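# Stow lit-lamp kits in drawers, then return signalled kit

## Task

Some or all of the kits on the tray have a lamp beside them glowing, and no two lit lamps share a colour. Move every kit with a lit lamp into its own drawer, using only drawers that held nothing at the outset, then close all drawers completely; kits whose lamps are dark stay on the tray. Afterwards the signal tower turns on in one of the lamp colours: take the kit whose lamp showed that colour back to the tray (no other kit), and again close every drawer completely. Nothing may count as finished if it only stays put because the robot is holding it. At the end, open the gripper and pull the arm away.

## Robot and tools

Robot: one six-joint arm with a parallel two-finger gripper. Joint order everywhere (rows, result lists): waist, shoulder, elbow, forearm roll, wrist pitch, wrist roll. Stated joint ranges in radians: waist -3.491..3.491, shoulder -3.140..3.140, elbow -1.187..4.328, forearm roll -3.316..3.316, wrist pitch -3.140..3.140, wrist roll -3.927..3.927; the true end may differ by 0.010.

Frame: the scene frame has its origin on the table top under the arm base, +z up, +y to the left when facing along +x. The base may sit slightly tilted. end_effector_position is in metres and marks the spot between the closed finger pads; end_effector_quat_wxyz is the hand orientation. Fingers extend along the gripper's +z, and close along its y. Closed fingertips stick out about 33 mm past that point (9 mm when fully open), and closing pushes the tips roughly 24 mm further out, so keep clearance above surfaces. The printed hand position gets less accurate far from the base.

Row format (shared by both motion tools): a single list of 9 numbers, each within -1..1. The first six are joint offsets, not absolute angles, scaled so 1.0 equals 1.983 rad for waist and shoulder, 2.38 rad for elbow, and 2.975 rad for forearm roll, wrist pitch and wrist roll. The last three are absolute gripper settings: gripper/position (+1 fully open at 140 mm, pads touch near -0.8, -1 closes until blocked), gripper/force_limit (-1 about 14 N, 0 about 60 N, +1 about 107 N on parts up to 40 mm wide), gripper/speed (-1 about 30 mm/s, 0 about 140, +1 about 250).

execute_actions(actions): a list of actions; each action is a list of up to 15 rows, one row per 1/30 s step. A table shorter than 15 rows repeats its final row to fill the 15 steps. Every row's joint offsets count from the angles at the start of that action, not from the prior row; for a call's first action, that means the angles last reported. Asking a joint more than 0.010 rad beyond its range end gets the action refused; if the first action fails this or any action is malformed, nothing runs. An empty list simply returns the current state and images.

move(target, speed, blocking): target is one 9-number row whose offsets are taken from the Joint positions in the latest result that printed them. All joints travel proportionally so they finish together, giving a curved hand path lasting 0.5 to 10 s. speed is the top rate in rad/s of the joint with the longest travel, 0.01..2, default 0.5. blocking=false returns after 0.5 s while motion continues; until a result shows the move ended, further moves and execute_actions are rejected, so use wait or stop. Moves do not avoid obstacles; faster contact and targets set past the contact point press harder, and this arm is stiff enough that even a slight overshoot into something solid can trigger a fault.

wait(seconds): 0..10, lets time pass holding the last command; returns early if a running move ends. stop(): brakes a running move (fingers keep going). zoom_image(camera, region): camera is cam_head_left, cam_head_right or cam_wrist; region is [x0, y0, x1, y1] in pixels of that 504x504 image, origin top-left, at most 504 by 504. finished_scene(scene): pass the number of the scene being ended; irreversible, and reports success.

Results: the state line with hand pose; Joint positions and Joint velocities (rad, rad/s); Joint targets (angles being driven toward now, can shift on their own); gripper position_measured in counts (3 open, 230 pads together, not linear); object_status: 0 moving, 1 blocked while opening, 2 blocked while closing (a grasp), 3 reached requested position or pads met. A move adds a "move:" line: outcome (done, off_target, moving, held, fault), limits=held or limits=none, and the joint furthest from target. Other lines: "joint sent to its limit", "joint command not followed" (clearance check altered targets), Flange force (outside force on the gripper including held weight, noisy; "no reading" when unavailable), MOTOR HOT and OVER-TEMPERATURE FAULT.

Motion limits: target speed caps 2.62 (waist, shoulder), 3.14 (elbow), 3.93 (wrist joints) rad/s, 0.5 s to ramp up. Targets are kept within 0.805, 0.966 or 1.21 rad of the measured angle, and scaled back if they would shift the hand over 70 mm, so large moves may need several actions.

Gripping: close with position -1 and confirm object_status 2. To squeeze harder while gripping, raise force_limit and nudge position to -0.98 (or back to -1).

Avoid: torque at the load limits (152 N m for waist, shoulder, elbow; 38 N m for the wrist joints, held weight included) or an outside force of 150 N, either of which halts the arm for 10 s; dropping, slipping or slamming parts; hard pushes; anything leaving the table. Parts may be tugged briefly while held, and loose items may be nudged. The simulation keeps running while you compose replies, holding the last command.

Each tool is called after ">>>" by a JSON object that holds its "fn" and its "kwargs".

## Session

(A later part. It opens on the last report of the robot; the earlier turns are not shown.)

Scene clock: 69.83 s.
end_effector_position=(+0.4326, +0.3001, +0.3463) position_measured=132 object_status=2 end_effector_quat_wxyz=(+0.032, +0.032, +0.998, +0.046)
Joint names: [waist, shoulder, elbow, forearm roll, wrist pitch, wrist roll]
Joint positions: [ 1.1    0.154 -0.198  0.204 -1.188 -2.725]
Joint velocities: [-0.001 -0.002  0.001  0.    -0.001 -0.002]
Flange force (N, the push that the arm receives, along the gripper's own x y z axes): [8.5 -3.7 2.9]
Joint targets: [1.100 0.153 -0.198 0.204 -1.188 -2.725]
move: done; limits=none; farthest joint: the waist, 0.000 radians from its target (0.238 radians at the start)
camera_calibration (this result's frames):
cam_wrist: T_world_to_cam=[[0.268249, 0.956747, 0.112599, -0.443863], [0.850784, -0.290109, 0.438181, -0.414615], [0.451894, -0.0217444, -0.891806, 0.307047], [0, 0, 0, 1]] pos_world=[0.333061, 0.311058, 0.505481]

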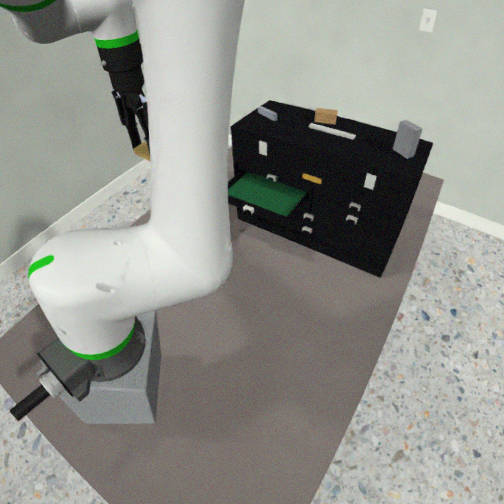

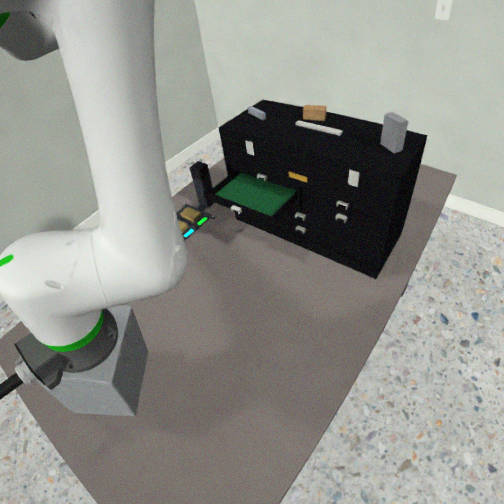

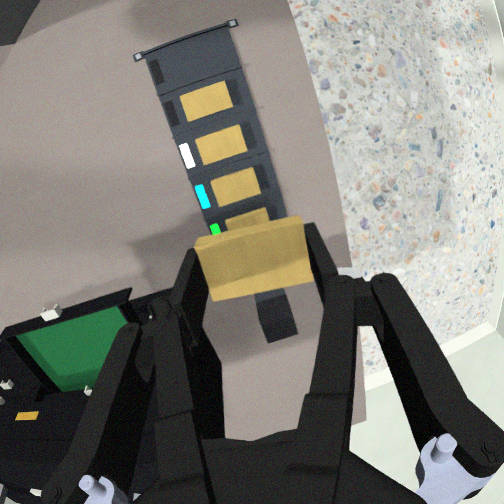

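>>> {"fn": "move", "kwargs": {"target": [-0.2955,0,0,0,0,0.2175,-1,-0.2,-0.5]}}

>>> {"fn": "move", "kwargs": {"target": [-0.0156,0.0425,-0.0375,0.0057,0.0593,-0.0037,-1,-0.2,-0.5], "speed": 0.15}}

Scene clock: 74.50 s.
end_effector_position=(+0.5354, +0.0196, +0.2901) position_measured=132 object_status=2 end_effector_quat_wxyz=(-0.000, -0.004, +1.000, +0.000)
Joint names: [waist, shoulder, elbow, forearm roll, wrist pitch, wrist roll]
Joint positions: [ 0.514  0.153 -0.198  0.204 -1.188 -2.078]
Joint velocities: [-0.001  0.    -0.001  0.001 -0.     0.002]
Flange force (N, the push that the arm receives, along the gripper's own x y z axes): [8.5 2.8 3.0]
Joint targets: [0.514 0.154 -0.198 0.204 -1.188 -2.078]
move: done; limits=none; farthest joint: the shoulder, 0.001 radians from its target (0.001 radians at the start)
camera_calibration (this result's frames):
cam_wrist: T_world_to_cam=[[0.202963, 0.979142, 0.00935594, -0.132286], [0.894534, -0.189295, 0.40494, -0.574589], [0.398265, -0.0738188, -0.914295, 0.240619], [0, 0, 0, 1]] pos_world=[0.445008, 0.0385222, 0.453909]

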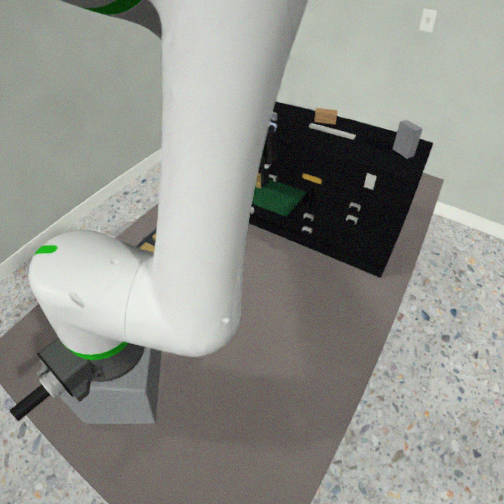

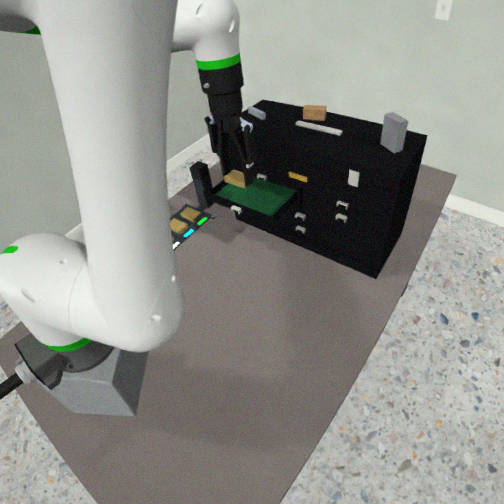

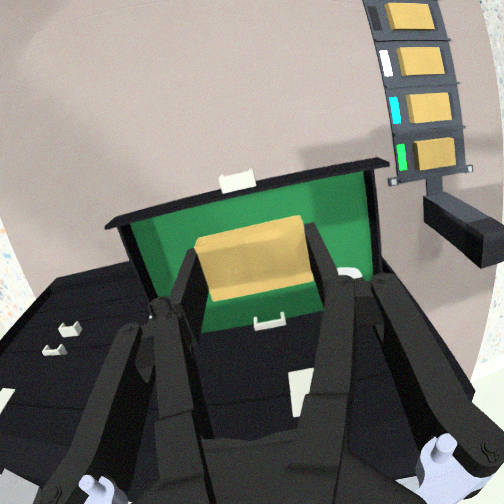

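Scene clock: 76.03 s.
end_effector_position=(+0.5360, +0.0201, +0.2144) position_measured=132 object_status=2 end_effector_quat_wxyz=(+0.000, -0.003, +1.000, +0.001)
Joint names: [waist, shoulder, elbow, forearm roll, wrist pitch, wrist roll]
Joint positions: [ 0.483  0.238 -0.287  0.221 -1.011 -2.089]
Joint velocities: [-0.     0.001 -0.    -0.     0.     0.001]
Flange force (N, the push that the arm receives, along the gripper's own x y z axes): [7.2 2.1 1.8]
Joint targets: [0.483 0.238 -0.287 0.221 -1.011 -2.089]
move: done; limits=none; farthest joint: the waist, 0.000 radians from its target (0.031 radians at the start)
camera_calibration (this result's frames):
cam_wrist: T_world_to_cam=[[0.204043, 0.978905, 0.0105715, -0.133023], [0.89417, -0.190755, 0.405058, -0.544158], [0.39853, -0.0731964, -0.91423, 0.17104], [0, 0, 0, 1]] pos_world=[0.445547, 0.0389352, 0.378192]

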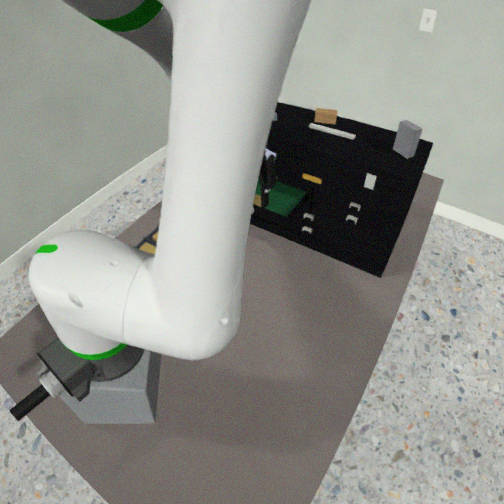

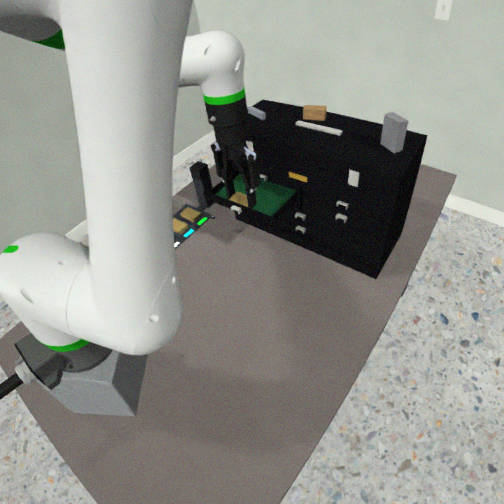

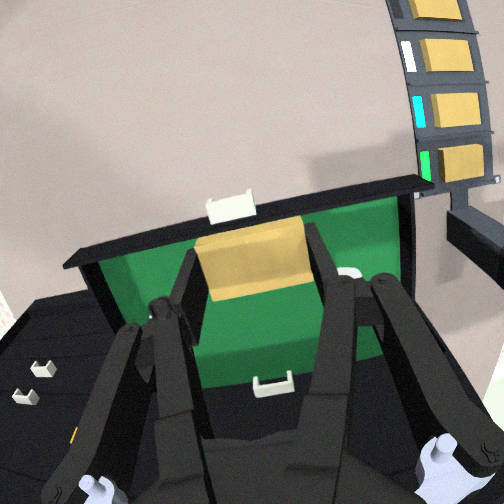

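>>> {"fn": "move", "kwargs": {"target": [-0.002,0.012,0.0112,0,-0.001,0,-1,-0.2,-0.5], "speed": 0.04}}

>>> {"fn": "move", "kwargs": {"target": [0,0,0,0,0,0,0.3,-0.2,-0.5]}}

>>> {"fn": "move", "kwargs": {"target": [0.0156,-0.0545,0.026,-0.0057,-0.0585,0.0037,0.3,-0.2,-0.5], "speed": 0.3}}

>>> {"fn": "move", "kwargs": {"target": [0,-0.1513,-0.126,0,0,0,-0.1,-0.2,0]}}

Scene clock: 82.37 s.
end_effector_position=(+0.5451, +0.0221, +0.2123) position_measured=132 object_status=2 end_effector_quat_wxyz=(-0.000, -0.001, +1.000, +0.001)
Joint names: [waist, shoulder, elbow, forearm roll, wrist pitch, wrist roll]
Joint positions: [ 0.479  0.262 -0.261  0.221 -1.014 -2.089]
Joint velocities: [ 0.001  0.     0.001  0.     0.    -0.001]
Flange force (N, the push that the arm receives, along the gripper's own x y z axes): [8.6 2.5 2.6]
Joint targets: [0.479 0.262 -0.261 0.221 -1.014 -2.089]
move: done; limits=none; farthest joint: the waist, 0.000 radians from its target (0.004 radians at the start)
camera_calibration (this result's frames):
cam_wrist: T_world_to_cam=[[0.208375, 0.978002, 0.00962629, -0.138909], [0.893566, -0.194368, 0.404674, -0.550559], [0.397643, -0.0757221, -0.91441, 0.166265], [0, 0, 0, 1]] pos_world=[0.454792, 0.0414321, 0.376169]

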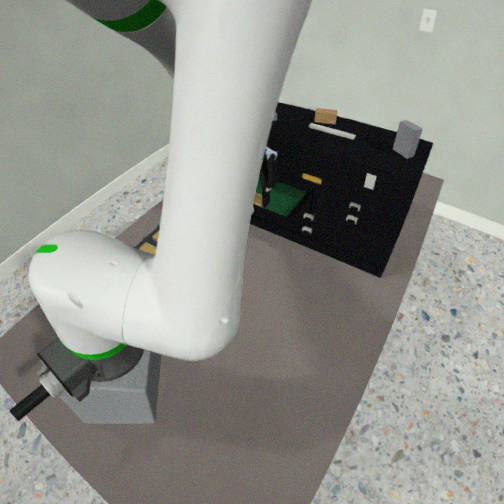

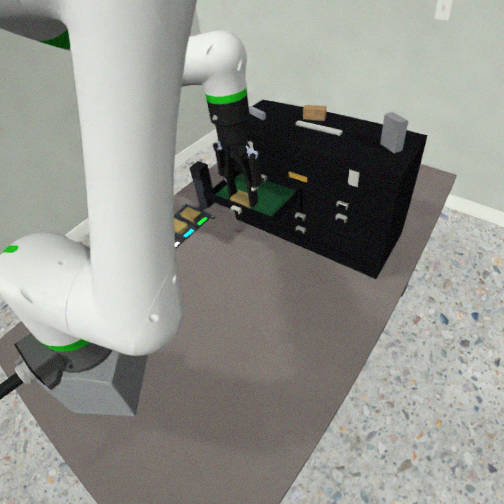

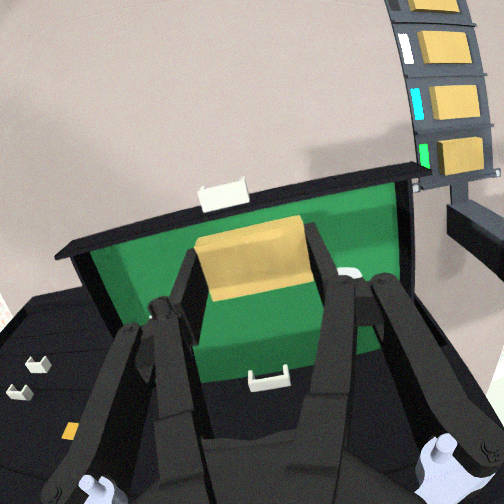

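Scene clock: 82.90 s.
end_effector_position=(+0.5451, +0.0221, +0.2123) position_measured=91 object_status=3 end_effector_quat_wxyz=(-0.000, -0.001, +1.000, +0.001)
Joint names: [waist, shoulder, elbow, forearm roll, wrist pitch, wrist roll]
Joint positions: [ 0.479  0.262 -0.261  0.221 -1.014 -2.089]
Joint velocities: [ 0.    -0.001 -0.    -0.     0.    -0.001]
Flange force (N, the push that the arm receives, along the gripper's own x y z axes): [7.8 1.3 1.2]
Joint targets: [0.479 0.262 -0.261 0.221 -1.014 -2.089]
move: done; limits=none; farthest joint: the waist, 0.000 radians from its target (0.000 radians at the start)
camera_calibration (this result's frames):
cam_wrist: T_world_to_cam=[[0.208377, 0.978001, 0.00962488, -0.138912], [0.893566, -0.19437, 0.404673, -0.550563], [0.397642, -0.0757243, -0.914411, 0.166265], [0, 0, 0, 1]] pos_world=[0.454797, 0.0414334, 0.376169]

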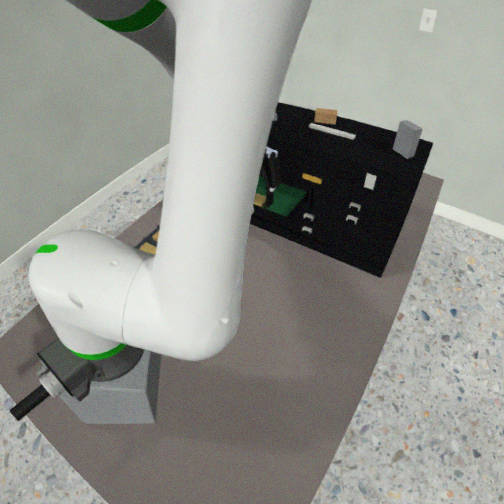

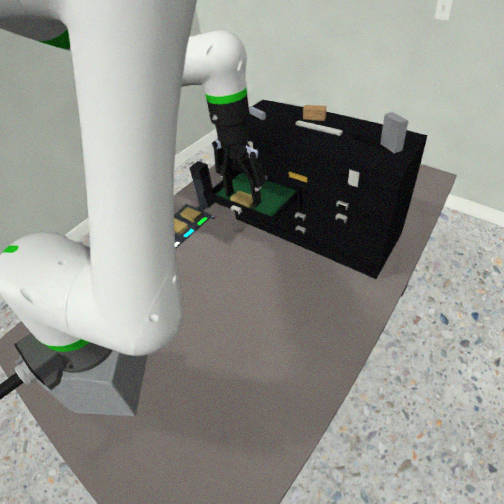

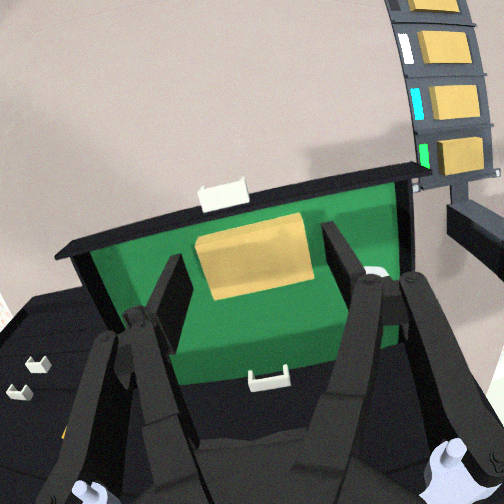

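Scene clock: 83.90 s.
end_effector_position=(+0.5350, +0.0174, +0.2895) position_measured=91 object_status=3 end_effector_quat_wxyz=(-0.001, -0.002, +1.000, -0.000)
Joint names: [waist, shoulder, elbow, forearm roll, wrist pitch, wrist roll]
Joint positions: [ 0.51   0.153 -0.199  0.204 -1.188 -2.078]
Joint velocities: [ 0.    -0.001  0.001 -0.    -0.    -0.002]
Flange force (N, the push that the arm receives, along the gripper's own x y z axes): [8.7 1.8 3.3]
Joint targets: [0.510 0.153 -0.199 0.204 -1.188 -2.078]
move: done; limits=none; farthest joint: the waist, 0.000 radians from its target (0.031 radians at the start)
camera_calibration (this result's frames):
cam_wrist: T_world_to_cam=[[0.206654, 0.978382, 0.00796425, -0.131539], [0.894536, -0.192229, 0.40355, -0.573932], [0.396357, -0.0762709, -0.914923, 0.241298], [0, 0, 0, 1]] pos_world=[0.444946, 0.0367727, 0.453426]

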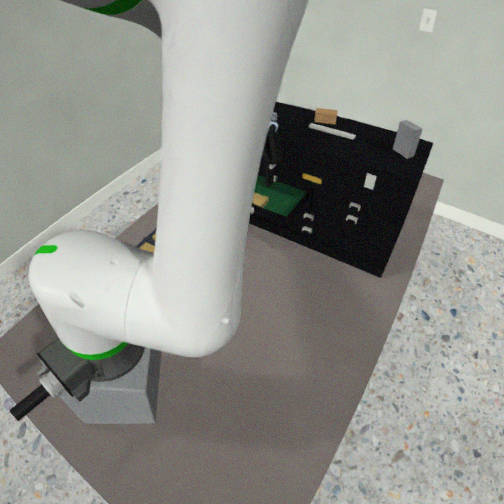

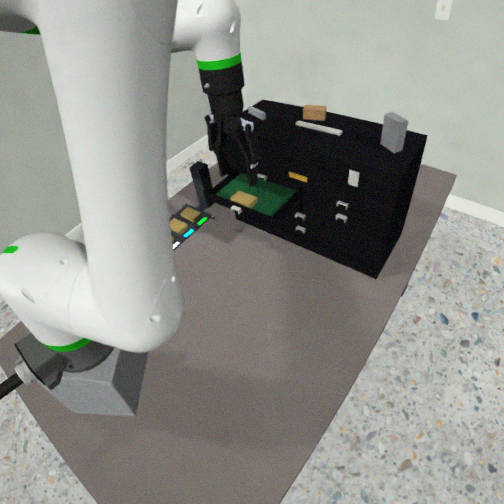

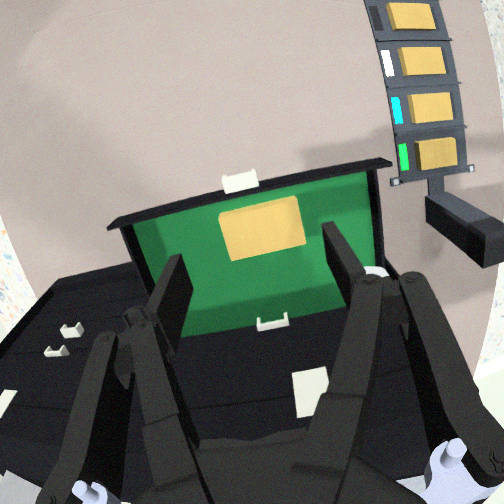

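Scene clock: 84.97 s.
end_effector_position=(+0.4244, -0.0350, +0.2947) position_measured=141 object_status=3 end_effector_quat_wxyz=(-0.001, -0.002, +1.000, -0.000)
Joint names: [waist, shoulder, elbow, forearm roll, wrist pitch, wrist roll]
Joint positions: [ 0.51  -0.147 -0.499  0.204 -1.188 -2.078]
Joint velocities: [ 0.    -0.    -0.001 -0.     0.    -0.001]
Flange force (N, the push that the arm receives, along the gripper's own x y z axes): [6.5 3.2 3.1]
Joint targets: [0.510 -0.147 -0.499 0.204 -1.188 -2.078]
move: done; limits=none; farthest joint: the shoulder, 0.001 radians from its target (0.301 radians at the start)
camera_calibration (this result's frames):
cam_wrist: T_world_to_cam=[[0.206676, 0.978376, 0.00809397, -0.0575676], [0.894469, -0.192291, 0.40367, -0.487209], [0.396497, -0.0761892, -0.914869, 0.285861], [0, 0, 0, 1]] pos_world=[0.334348, -0.0155837, 0.458662]

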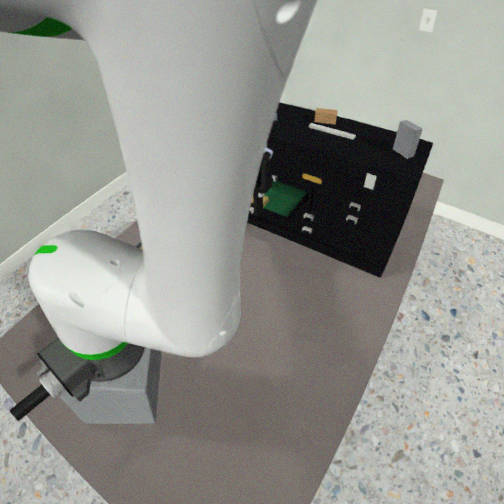

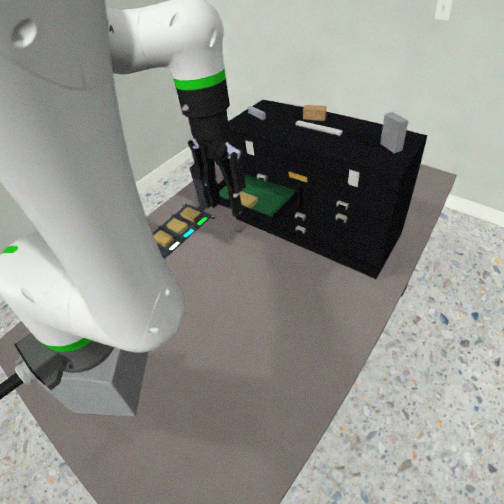

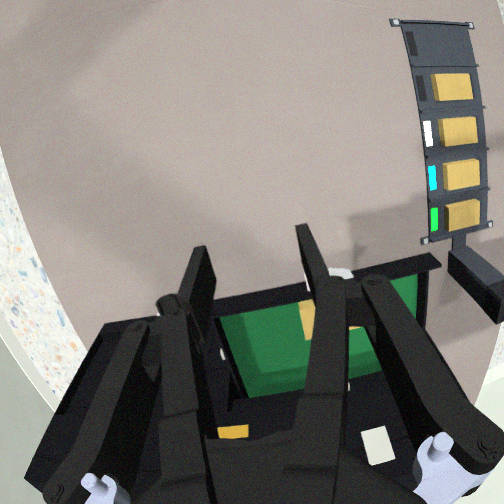

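>>> {"fn": "move", "kwargs": {"target": [-0.0726,-0.0509,-0.2471,-0.0686,0.3119,0.1711,-0.1,-0.4,0], "speed": 0.8}}

>>> {"fn": "move", "kwargs": {"target": [0,0,0,0,0.1173,0,-0.1,-0.4,0], "speed": 0.3}}

>>> {"fn": "move", "kwargs": {"target": [-0.0197,0.1014,0.079,0,0.0044,0,-0.1,-0.4,0], "speed": 0.15}}

>>> {"fn": "move", "kwargs": {"target": [-0.0106,0.061,0.0609,0,-0.0081,0,-0.1,-0.4,0], "speed": 0.1}}

Scene clock: 92.17 s.
end_effector_position=(+0.3623, -0.0113, +0.1302) position_measured=141 object_status=3 end_effector_quat_wxyz=(+0.185, -0.123, +0.968, +0.117)
Joint names: [waist, shoulder, elbow, forearm roll, wrist pitch, wrist roll]
Joint positions: [ 0.366 -0.247 -1.087  0.    -0.26  -1.569]
Joint velocities: [-0.001 -0.    -0.001 -0.001  0.001 -0.   ]
Flange force (N, the push that the arm receives, along the gripper's own x y z axes): no reading
Joint targets: [0.366 -0.247 -1.087 0.000 -0.260 -1.569]
move: done; limits=none; farthest joint: the waist, 0.000 radians from its target (0.144 radians at the start)
camera_calibration (this result's frames):
cam_wrist: T_world_to_cam=[[-0.0872707, 0.960036, 0.265923, 0.00618354], [0.725925, -0.121522, 0.676953, -0.334388], [0.682214, 0.252118, -0.686309, 0.0321966], [0, 0, 0, 1]] pos_world=[0.221315, -0.0546891, 0.246817]

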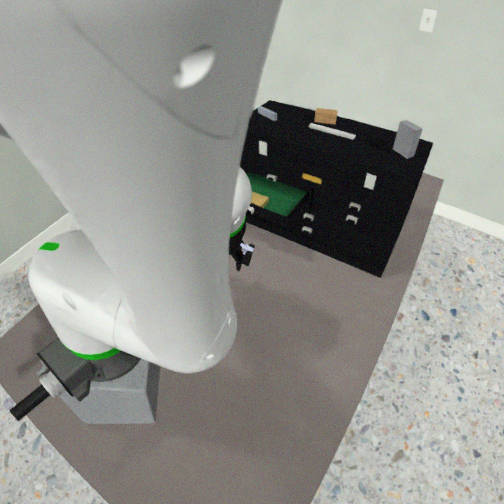

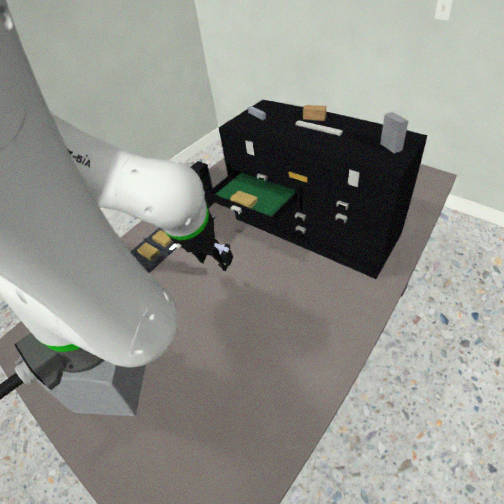

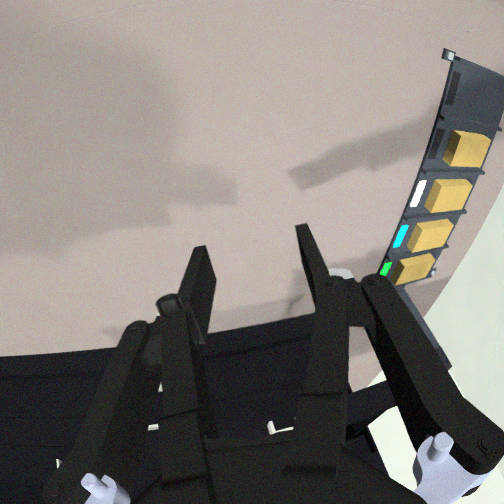

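Scene clock: 93.73 s.
end_effector_position=(+0.4652, +0.0063, +0.1968) position_measured=141 object_status=3 end_effector_quat_wxyz=(+0.351, -0.100, +0.921, +0.136)
Joint names: [waist, shoulder, elbow, forearm roll, wrist pitch, wrist roll]
Joint positions: [ 0.366 -0.247 -1.087  0.     0.088 -1.569]
Joint velocities: [ 0.    -0.    -0.     0.001  0.     0.   ]
Flange force (N, the push that the arm receives, along the gripper's own x y z axes): no reading
Joint targets: [0.366 -0.247 -1.087 0.000 0.088 -1.569]
move: done; limits=none; farthest joint: the wrist pitch, 0.001 radians from its target (0.349 radians at the start)
camera_calibration (this result's frames):
cam_wrist: T_world_to_cam=[[-0.124703, 0.937777, 0.324073, -0.0133734], [0.459684, -0.234847, 0.856468, -0.36272], [0.879283, 0.255776, -0.401795, -0.144353], [0, 0, 0, 1]] pos_world=[0.291996, -0.0357204, 0.256992]

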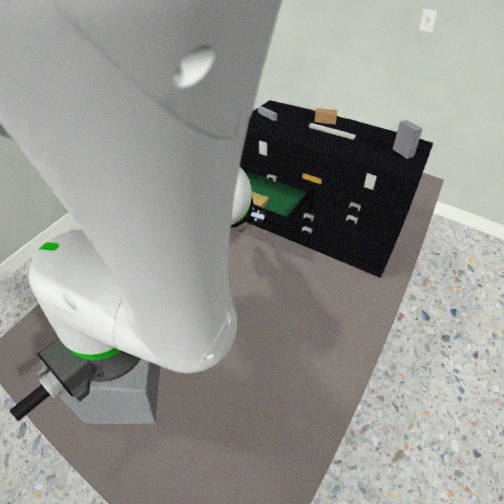

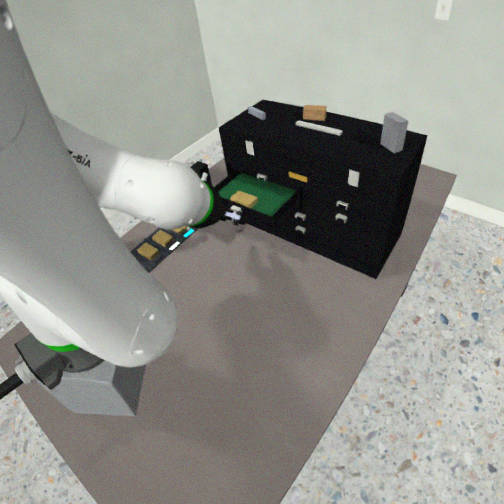

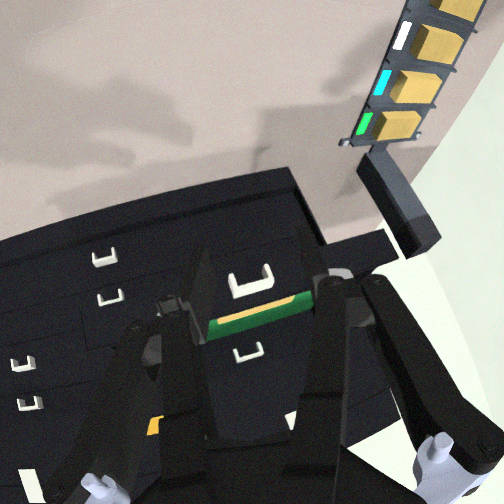

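Scene clock: 95.43 s.
end_effector_position=(+0.5402, +0.0069, +0.1965) position_measured=141 object_status=3 end_effector_quat_wxyz=(+0.350, -0.083, +0.924, +0.127)
Joint names: [waist, shoulder, elbow, forearm roll, wrist pitch, wrist roll]
Joint positions: [ 0.327 -0.046 -0.899  0.     0.102 -1.569]
Joint velocities: [-0.    -0.     0.     0.001  0.    -0.   ]
Flange force (N, the push that the arm receives, along the gripper's own x y z axes): no reading
Joint targets: [0.327 -0.046 -0.899 0.000 0.102 -1.569]
move: done; limits=none; farthest joint: the shoulder, 0.001 radians from its target (0.202 radians at the start)
camera_calibration (this result's frames):
cam_wrist: T_world_to_cam=[[-0.0866997, 0.943279, 0.320479, -0.0243846], [0.455587, -0.248541, 0.854791, -0.394224], [0.885959, 0.220116, -0.408197, -0.212672], [0, 0, 0, 1]] pos_world=[0.365908, -0.028167, 0.257982]

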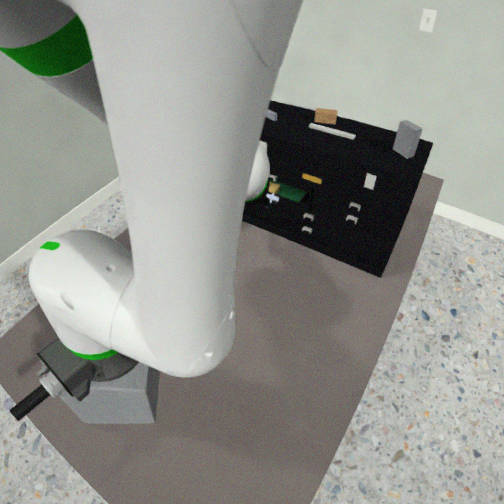

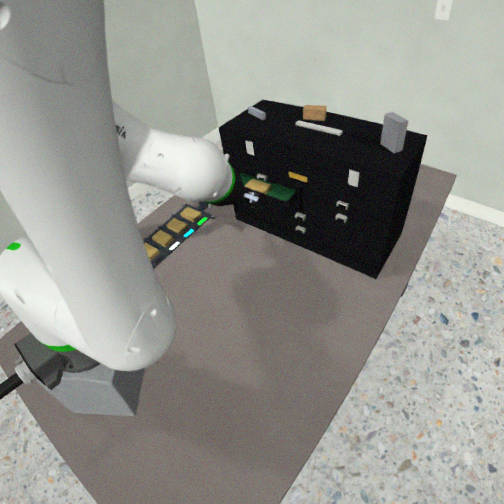

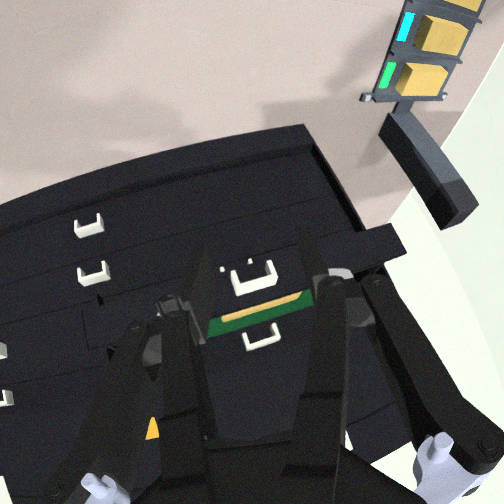

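Scene clock: 97.20 s.
end_effector_position=(+0.5962, +0.0083, +0.1964) position_measured=141 object_status=3 end_effector_quat_wxyz=(+0.350, -0.074, +0.926, +0.123)
Joint names: [waist, shoulder, elbow, forearm roll, wrist pitch, wrist roll]
Joint positions: [ 0.306  0.075 -0.754  0.     0.077 -1.569]
Joint velocities: [ 0.     0.     0.001 -0.    -0.     0.001]
Flange force (N, the push that the arm receives, along the gripper's own x y z axes): no reading
Joint targets: [0.306 0.075 -0.754 0.000 0.077 -1.569]
move: done; limits=none; farthest joint: the waist, 0.000 radians from its target (0.021 radians at the start)
camera_calibration (this result's frames):
cam_wrist: T_world_to_cam=[[-0.0661625, 0.945638, 0.318419, -0.0326891], [0.453283, -0.255805, 0.853873, -0.41769], [0.888908, 0.200828, -0.411717, -0.263539], [0, 0, 0, 1]] pos_world=[0.421431, -0.0230091, 0.25856]

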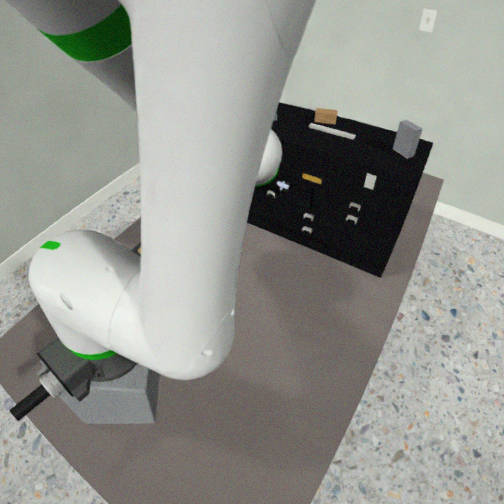

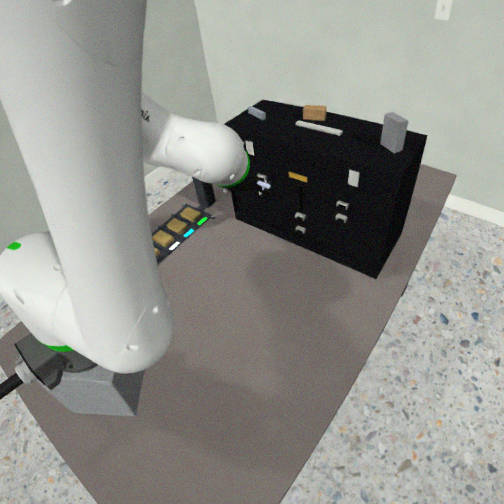

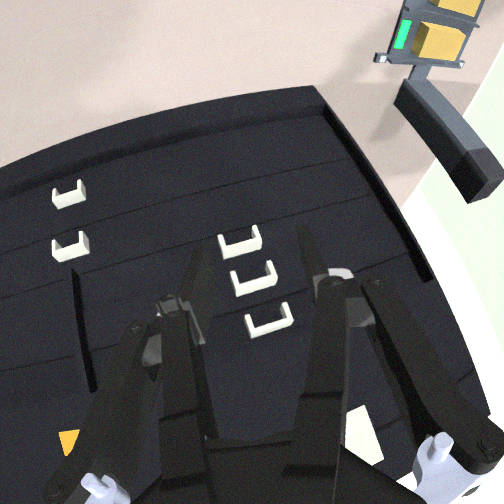

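>>> {"fn": "move", "kwargs": {"target": [-0.0005,0.003,0.0034,0,-0.0005,0,-0.1,-0.4,0], "speed": 0.01}}

>>> {"fn": "zoom_image", "kwargs": {"camera": "cam_wrist", "region": [60,180,440,400]}}

Scene clock: 102.03 s.
end_effector_position=(+0.5994, +0.0084, +0.1967) position_measured=141 object_status=3 end_effector_quat_wxyz=(+0.350, -0.073, +0.926, +0.123)
Joint names: [waist, shoulder, elbow, forearm roll, wrist pitch, wrist roll]
Joint positions: [ 0.305  0.08  -0.746  0.     0.076 -1.569]
Joint velocities: [ 0.001 -0.     0.    -0.    -0.    -0.   ]
Flange force (N, the push that the arm receives, along the gripper's own x y z axes): no reading
Joint targets: [0.305 0.080 -0.746 0.000 0.076 -1.569]
move: done; limits=none; farthest joint: the waist, 0.000 radians from its target (0.001 radians at the start)
camera_calibration (this result's frames):
cam_wrist: T_world_to_cam=[[-0.0652773, 0.945703, 0.31841, -0.0331682], [0.452639, -0.256312, 0.854062, -0.418968], [0.889301, 0.199876, -0.411331, -0.266622], [0, 0, 0, 1]] pos_world=[0.424583, -0.0227281, 0.258716]

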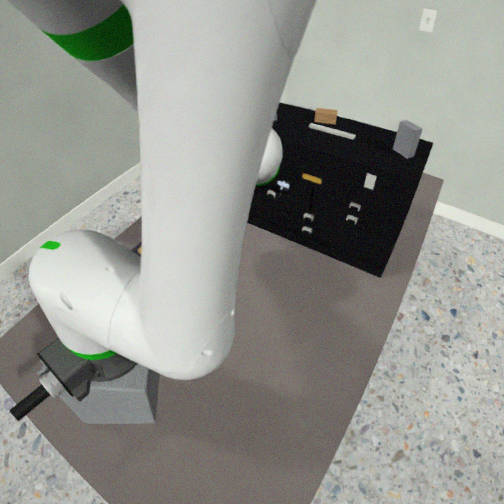

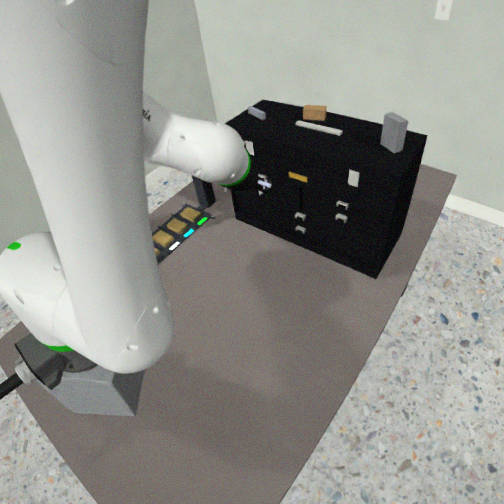

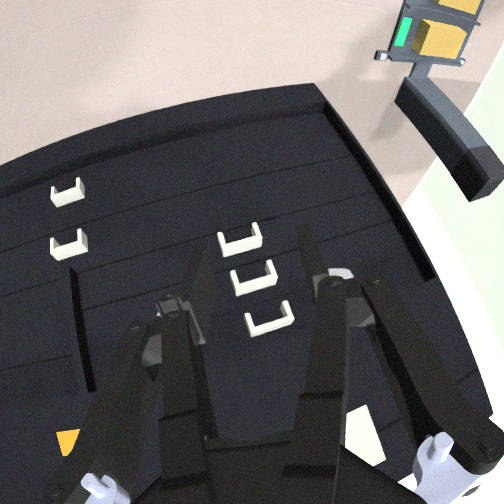

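Region (60, 180, 440, 400) of cam_wrist's 504x504 image, scaled by 1.326, with more detail than that image has; it fills the top 292 rows of this view, and the rest is white.

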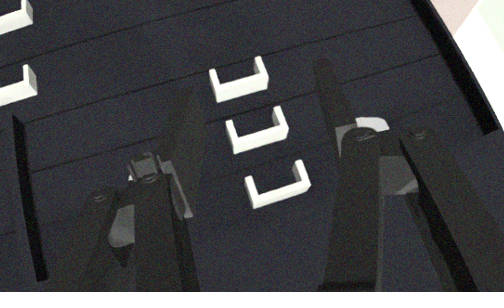

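>>> {"fn": "move", "kwargs": {"target": [-0.0002,0.0015,0.0017,0,-0.0002,0,-0.1,-0.4,0], "speed": 0.01}}

>>> {"fn": "move", "kwargs": {"target": [-0.0055,0.0373,-0.0038,0,0.0205,0,-0.1,-0.4,0], "speed": 0.08}}

Scene clock: 106.73 s.
end_effector_position=(+0.6010, +0.0085, +0.1968) position_measured=141 object_status=3 end_effector_quat_wxyz=(+0.350, -0.073, +0.926, +0.123)
Joint names: [waist, shoulder, elbow, forearm roll, wrist pitch, wrist roll]
Joint positions: [ 0.305  0.083 -0.742  0.     0.075 -1.569]
Joint velocities: [-0.001 -0.001  0.001  0.     0.     0.   ]
Flange force (N, the push that the arm receives, along the gripper's own x y z axes): no reading
Joint targets: [0.305 0.083 -0.742 0.000 0.075 -1.569]
move: done; limits=none; farthest joint: the waist, 0.000 radians from its target (0.001 radians at the start)
camera_calibration (this result's frames):
cam_wrist: T_world_to_cam=[[-0.064946, 0.945718, 0.318432, -0.0334097], [0.452223, -0.256564, 0.854207, -0.41958], [0.889537, 0.19948, -0.411012, -0.268235], [0, 0, 0, 1]] pos_world=[0.426179, -0.0225457, 0.258799]

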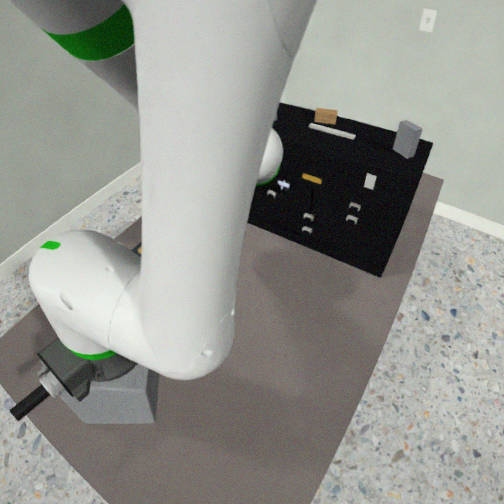

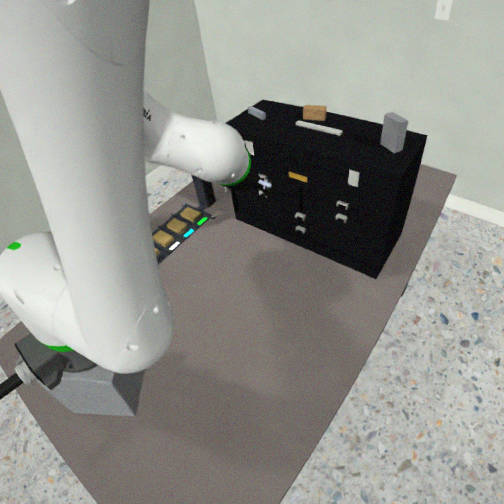

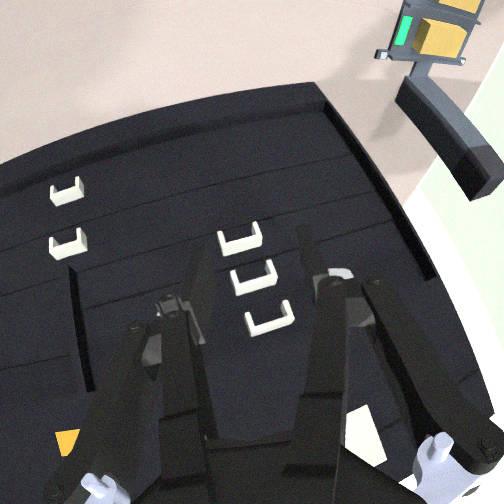

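Scene clock: 117.17 s.
end_effector_position=(+0.6036, +0.0080, +0.1918) position_measured=141 object_status=3 end_effector_quat_wxyz=(+0.353, -0.072, +0.925, +0.122)
Joint names: [waist, shoulder, elbow, forearm roll, wrist pitch, wrist roll]
Joint positions: [ 0.302  0.102 -0.743  0.001  0.102 -1.569]
Joint velocities: [ 0.001  0.002 -0.    -0.001  0.    -0.001]
Flange force (N, the push that the arm receives, along the gripper's own x y z axes): no reading
Joint targets: [0.302 0.102 -0.743 0.001 0.102 -1.569]
FORCE FAULT: contact force on the arm reached its limit, and the arm stopped for 10 seconds. The contact can be on any part of the arm, not only on its tool. That time counts as 20 of the actions that you can send in this scene. The arm's remaining commands of this call were not run. The arm holds still and accepts commands again. Move the arm away from the contact; if what it grips holds it there, let go first. Pushing or pulling that hard again can fault the arm again.
move: fault; limits=none; farthest joint: the shoulder, 0.055 radians from its target (0.074 radians at the start)
camera_calibration (this result's frames):
cam_wrist: T_world_to_cam=[[-0.06378, 0.945856, 0.318258, -0.0318326], [0.446049, -0.258262, 0.856937, -0.413329], [0.892733, 0.196614, -0.405426, -0.275457], [0, 0, 0, 1]] pos_world=[0.428244, -0.0224792, 0.25265]

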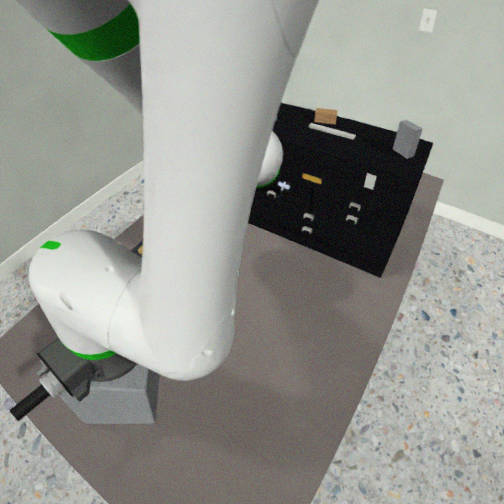

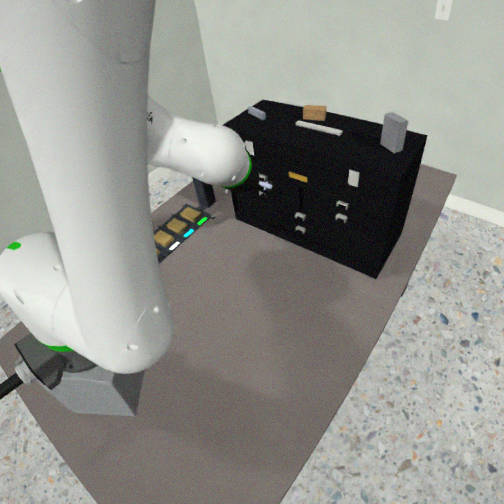

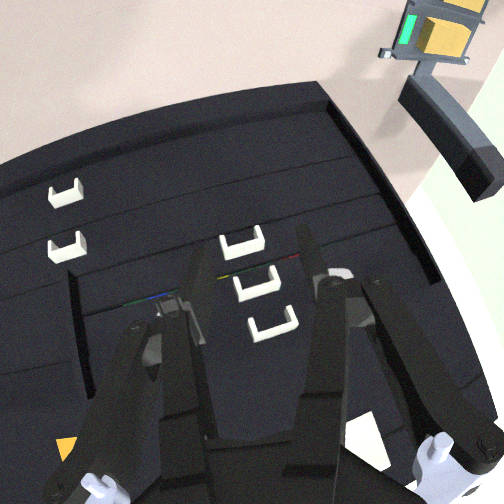

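>>> {"fn": "move", "kwargs": {"target": [0,-0.05,-0.042,0,0,0,-0.1,-0.4,0], "speed": 0.1}}

>>> {"fn": "move", "kwargs": {"target": [-0.107,0.032,-0.0353,0,0.0474,0,-0.1,-0.4,0], "speed": 0.3}}

Scene clock: 121.50 s.
end_effector_position=(+0.5640, -0.0018, +0.1966) position_measured=141 object_status=3 end_effector_quat_wxyz=(+0.353, -0.072, +0.925, +0.122)
Joint names: [waist, shoulder, elbow, forearm roll, wrist pitch, wrist roll]
Joint positions: [ 0.302  0.003 -0.842  0.001  0.102 -1.569]
Joint velocities: [-0.    -0.    -0.001 -0.    -0.     0.   ]
Flange force (N, the push that the arm receives, along the gripper's own x y z axes): no reading
Joint targets: [0.302 0.003 -0.843 0.001 0.102 -1.569]
move: done; limits=none; farthest joint: the elbow, 0.001 radians from its target (0.100 radians at the start)
camera_calibration (this result's frames):
cam_wrist: T_world_to_cam=[[-0.06367, 0.945902, 0.318144, -0.0266481], [0.446738, -0.258052, 0.856642, -0.402699], [0.892397, 0.196669, -0.40614, -0.235917], [0, 0, 0, 1]] pos_world=[0.388736, -0.0323131, 0.257631]

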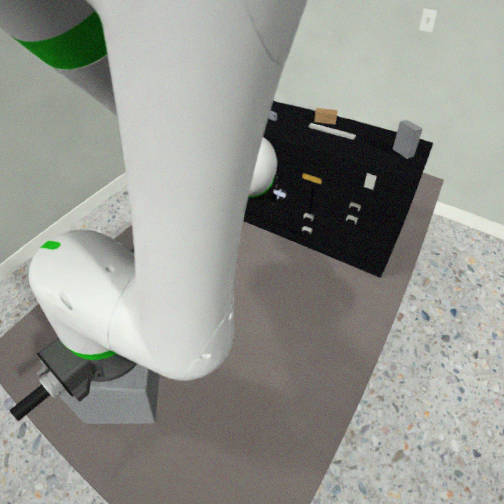

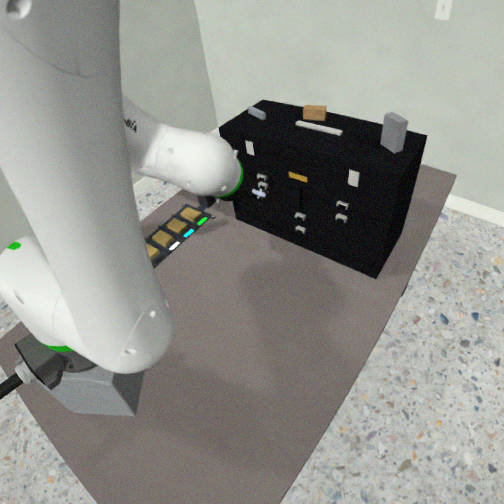

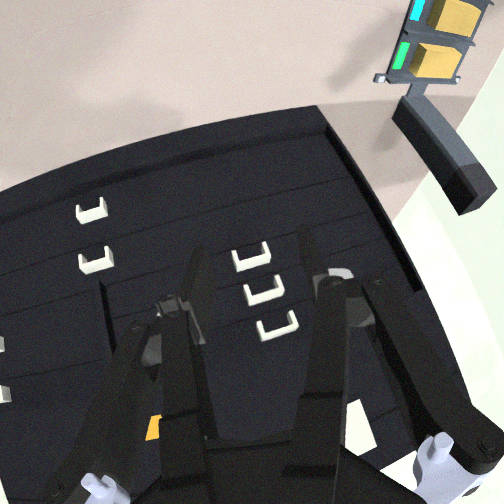

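Scene clock: 122.63 s.
end_effector_position=(+0.5195, -0.1135, +0.1424) position_measured=141 object_status=3 end_effector_quat_wxyz=(+0.345, +0.022, +0.936, +0.075)
Joint names: [waist, shoulder, elbow, forearm roll, wrist pitch, wrist roll]
Joint positions: [ 0.089  0.067 -0.926  0.001  0.243 -1.569]
Joint velocities: [-0.002 -0.002 -0.001  0.     0.     0.003]
Flange force (N, the push that the arm receives, along the gripper's own x y z axes): no reading
Joint targets: [0.089 0.067 -0.926 0.001 0.243 -1.569]
move: done; limits=none; farthest joint: the waist, 0.000 radians from its target (0.212 radians at the start)
camera_calibration (this result's frames):
cam_wrist: T_world_to_cam=[[0.144787, 0.945136, 0.29284, -0.0113742], [0.419425, -0.326678, 0.846973, -0.357456], [0.896169, 0.000193892, -0.443713, -0.215127], [0, 0, 0, 1]] pos_world=[0.344364, -0.105981, 0.210632]

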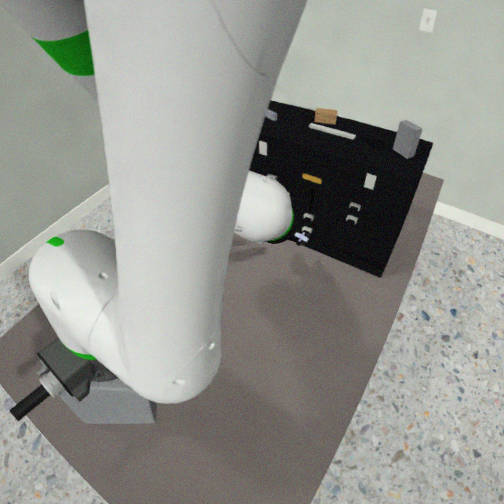

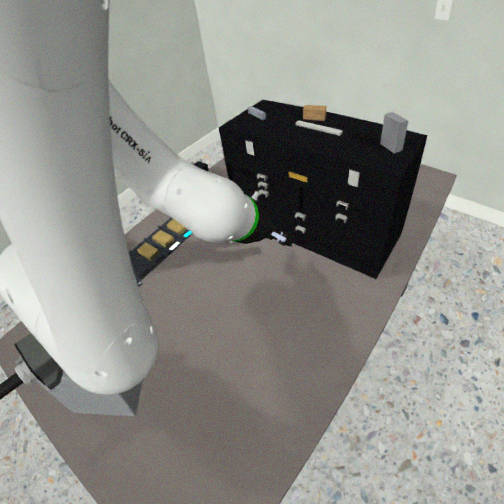

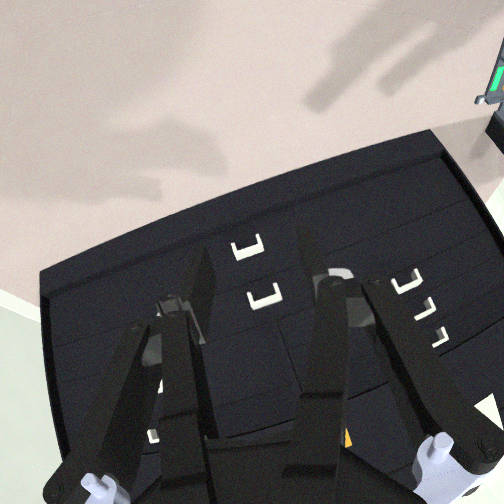

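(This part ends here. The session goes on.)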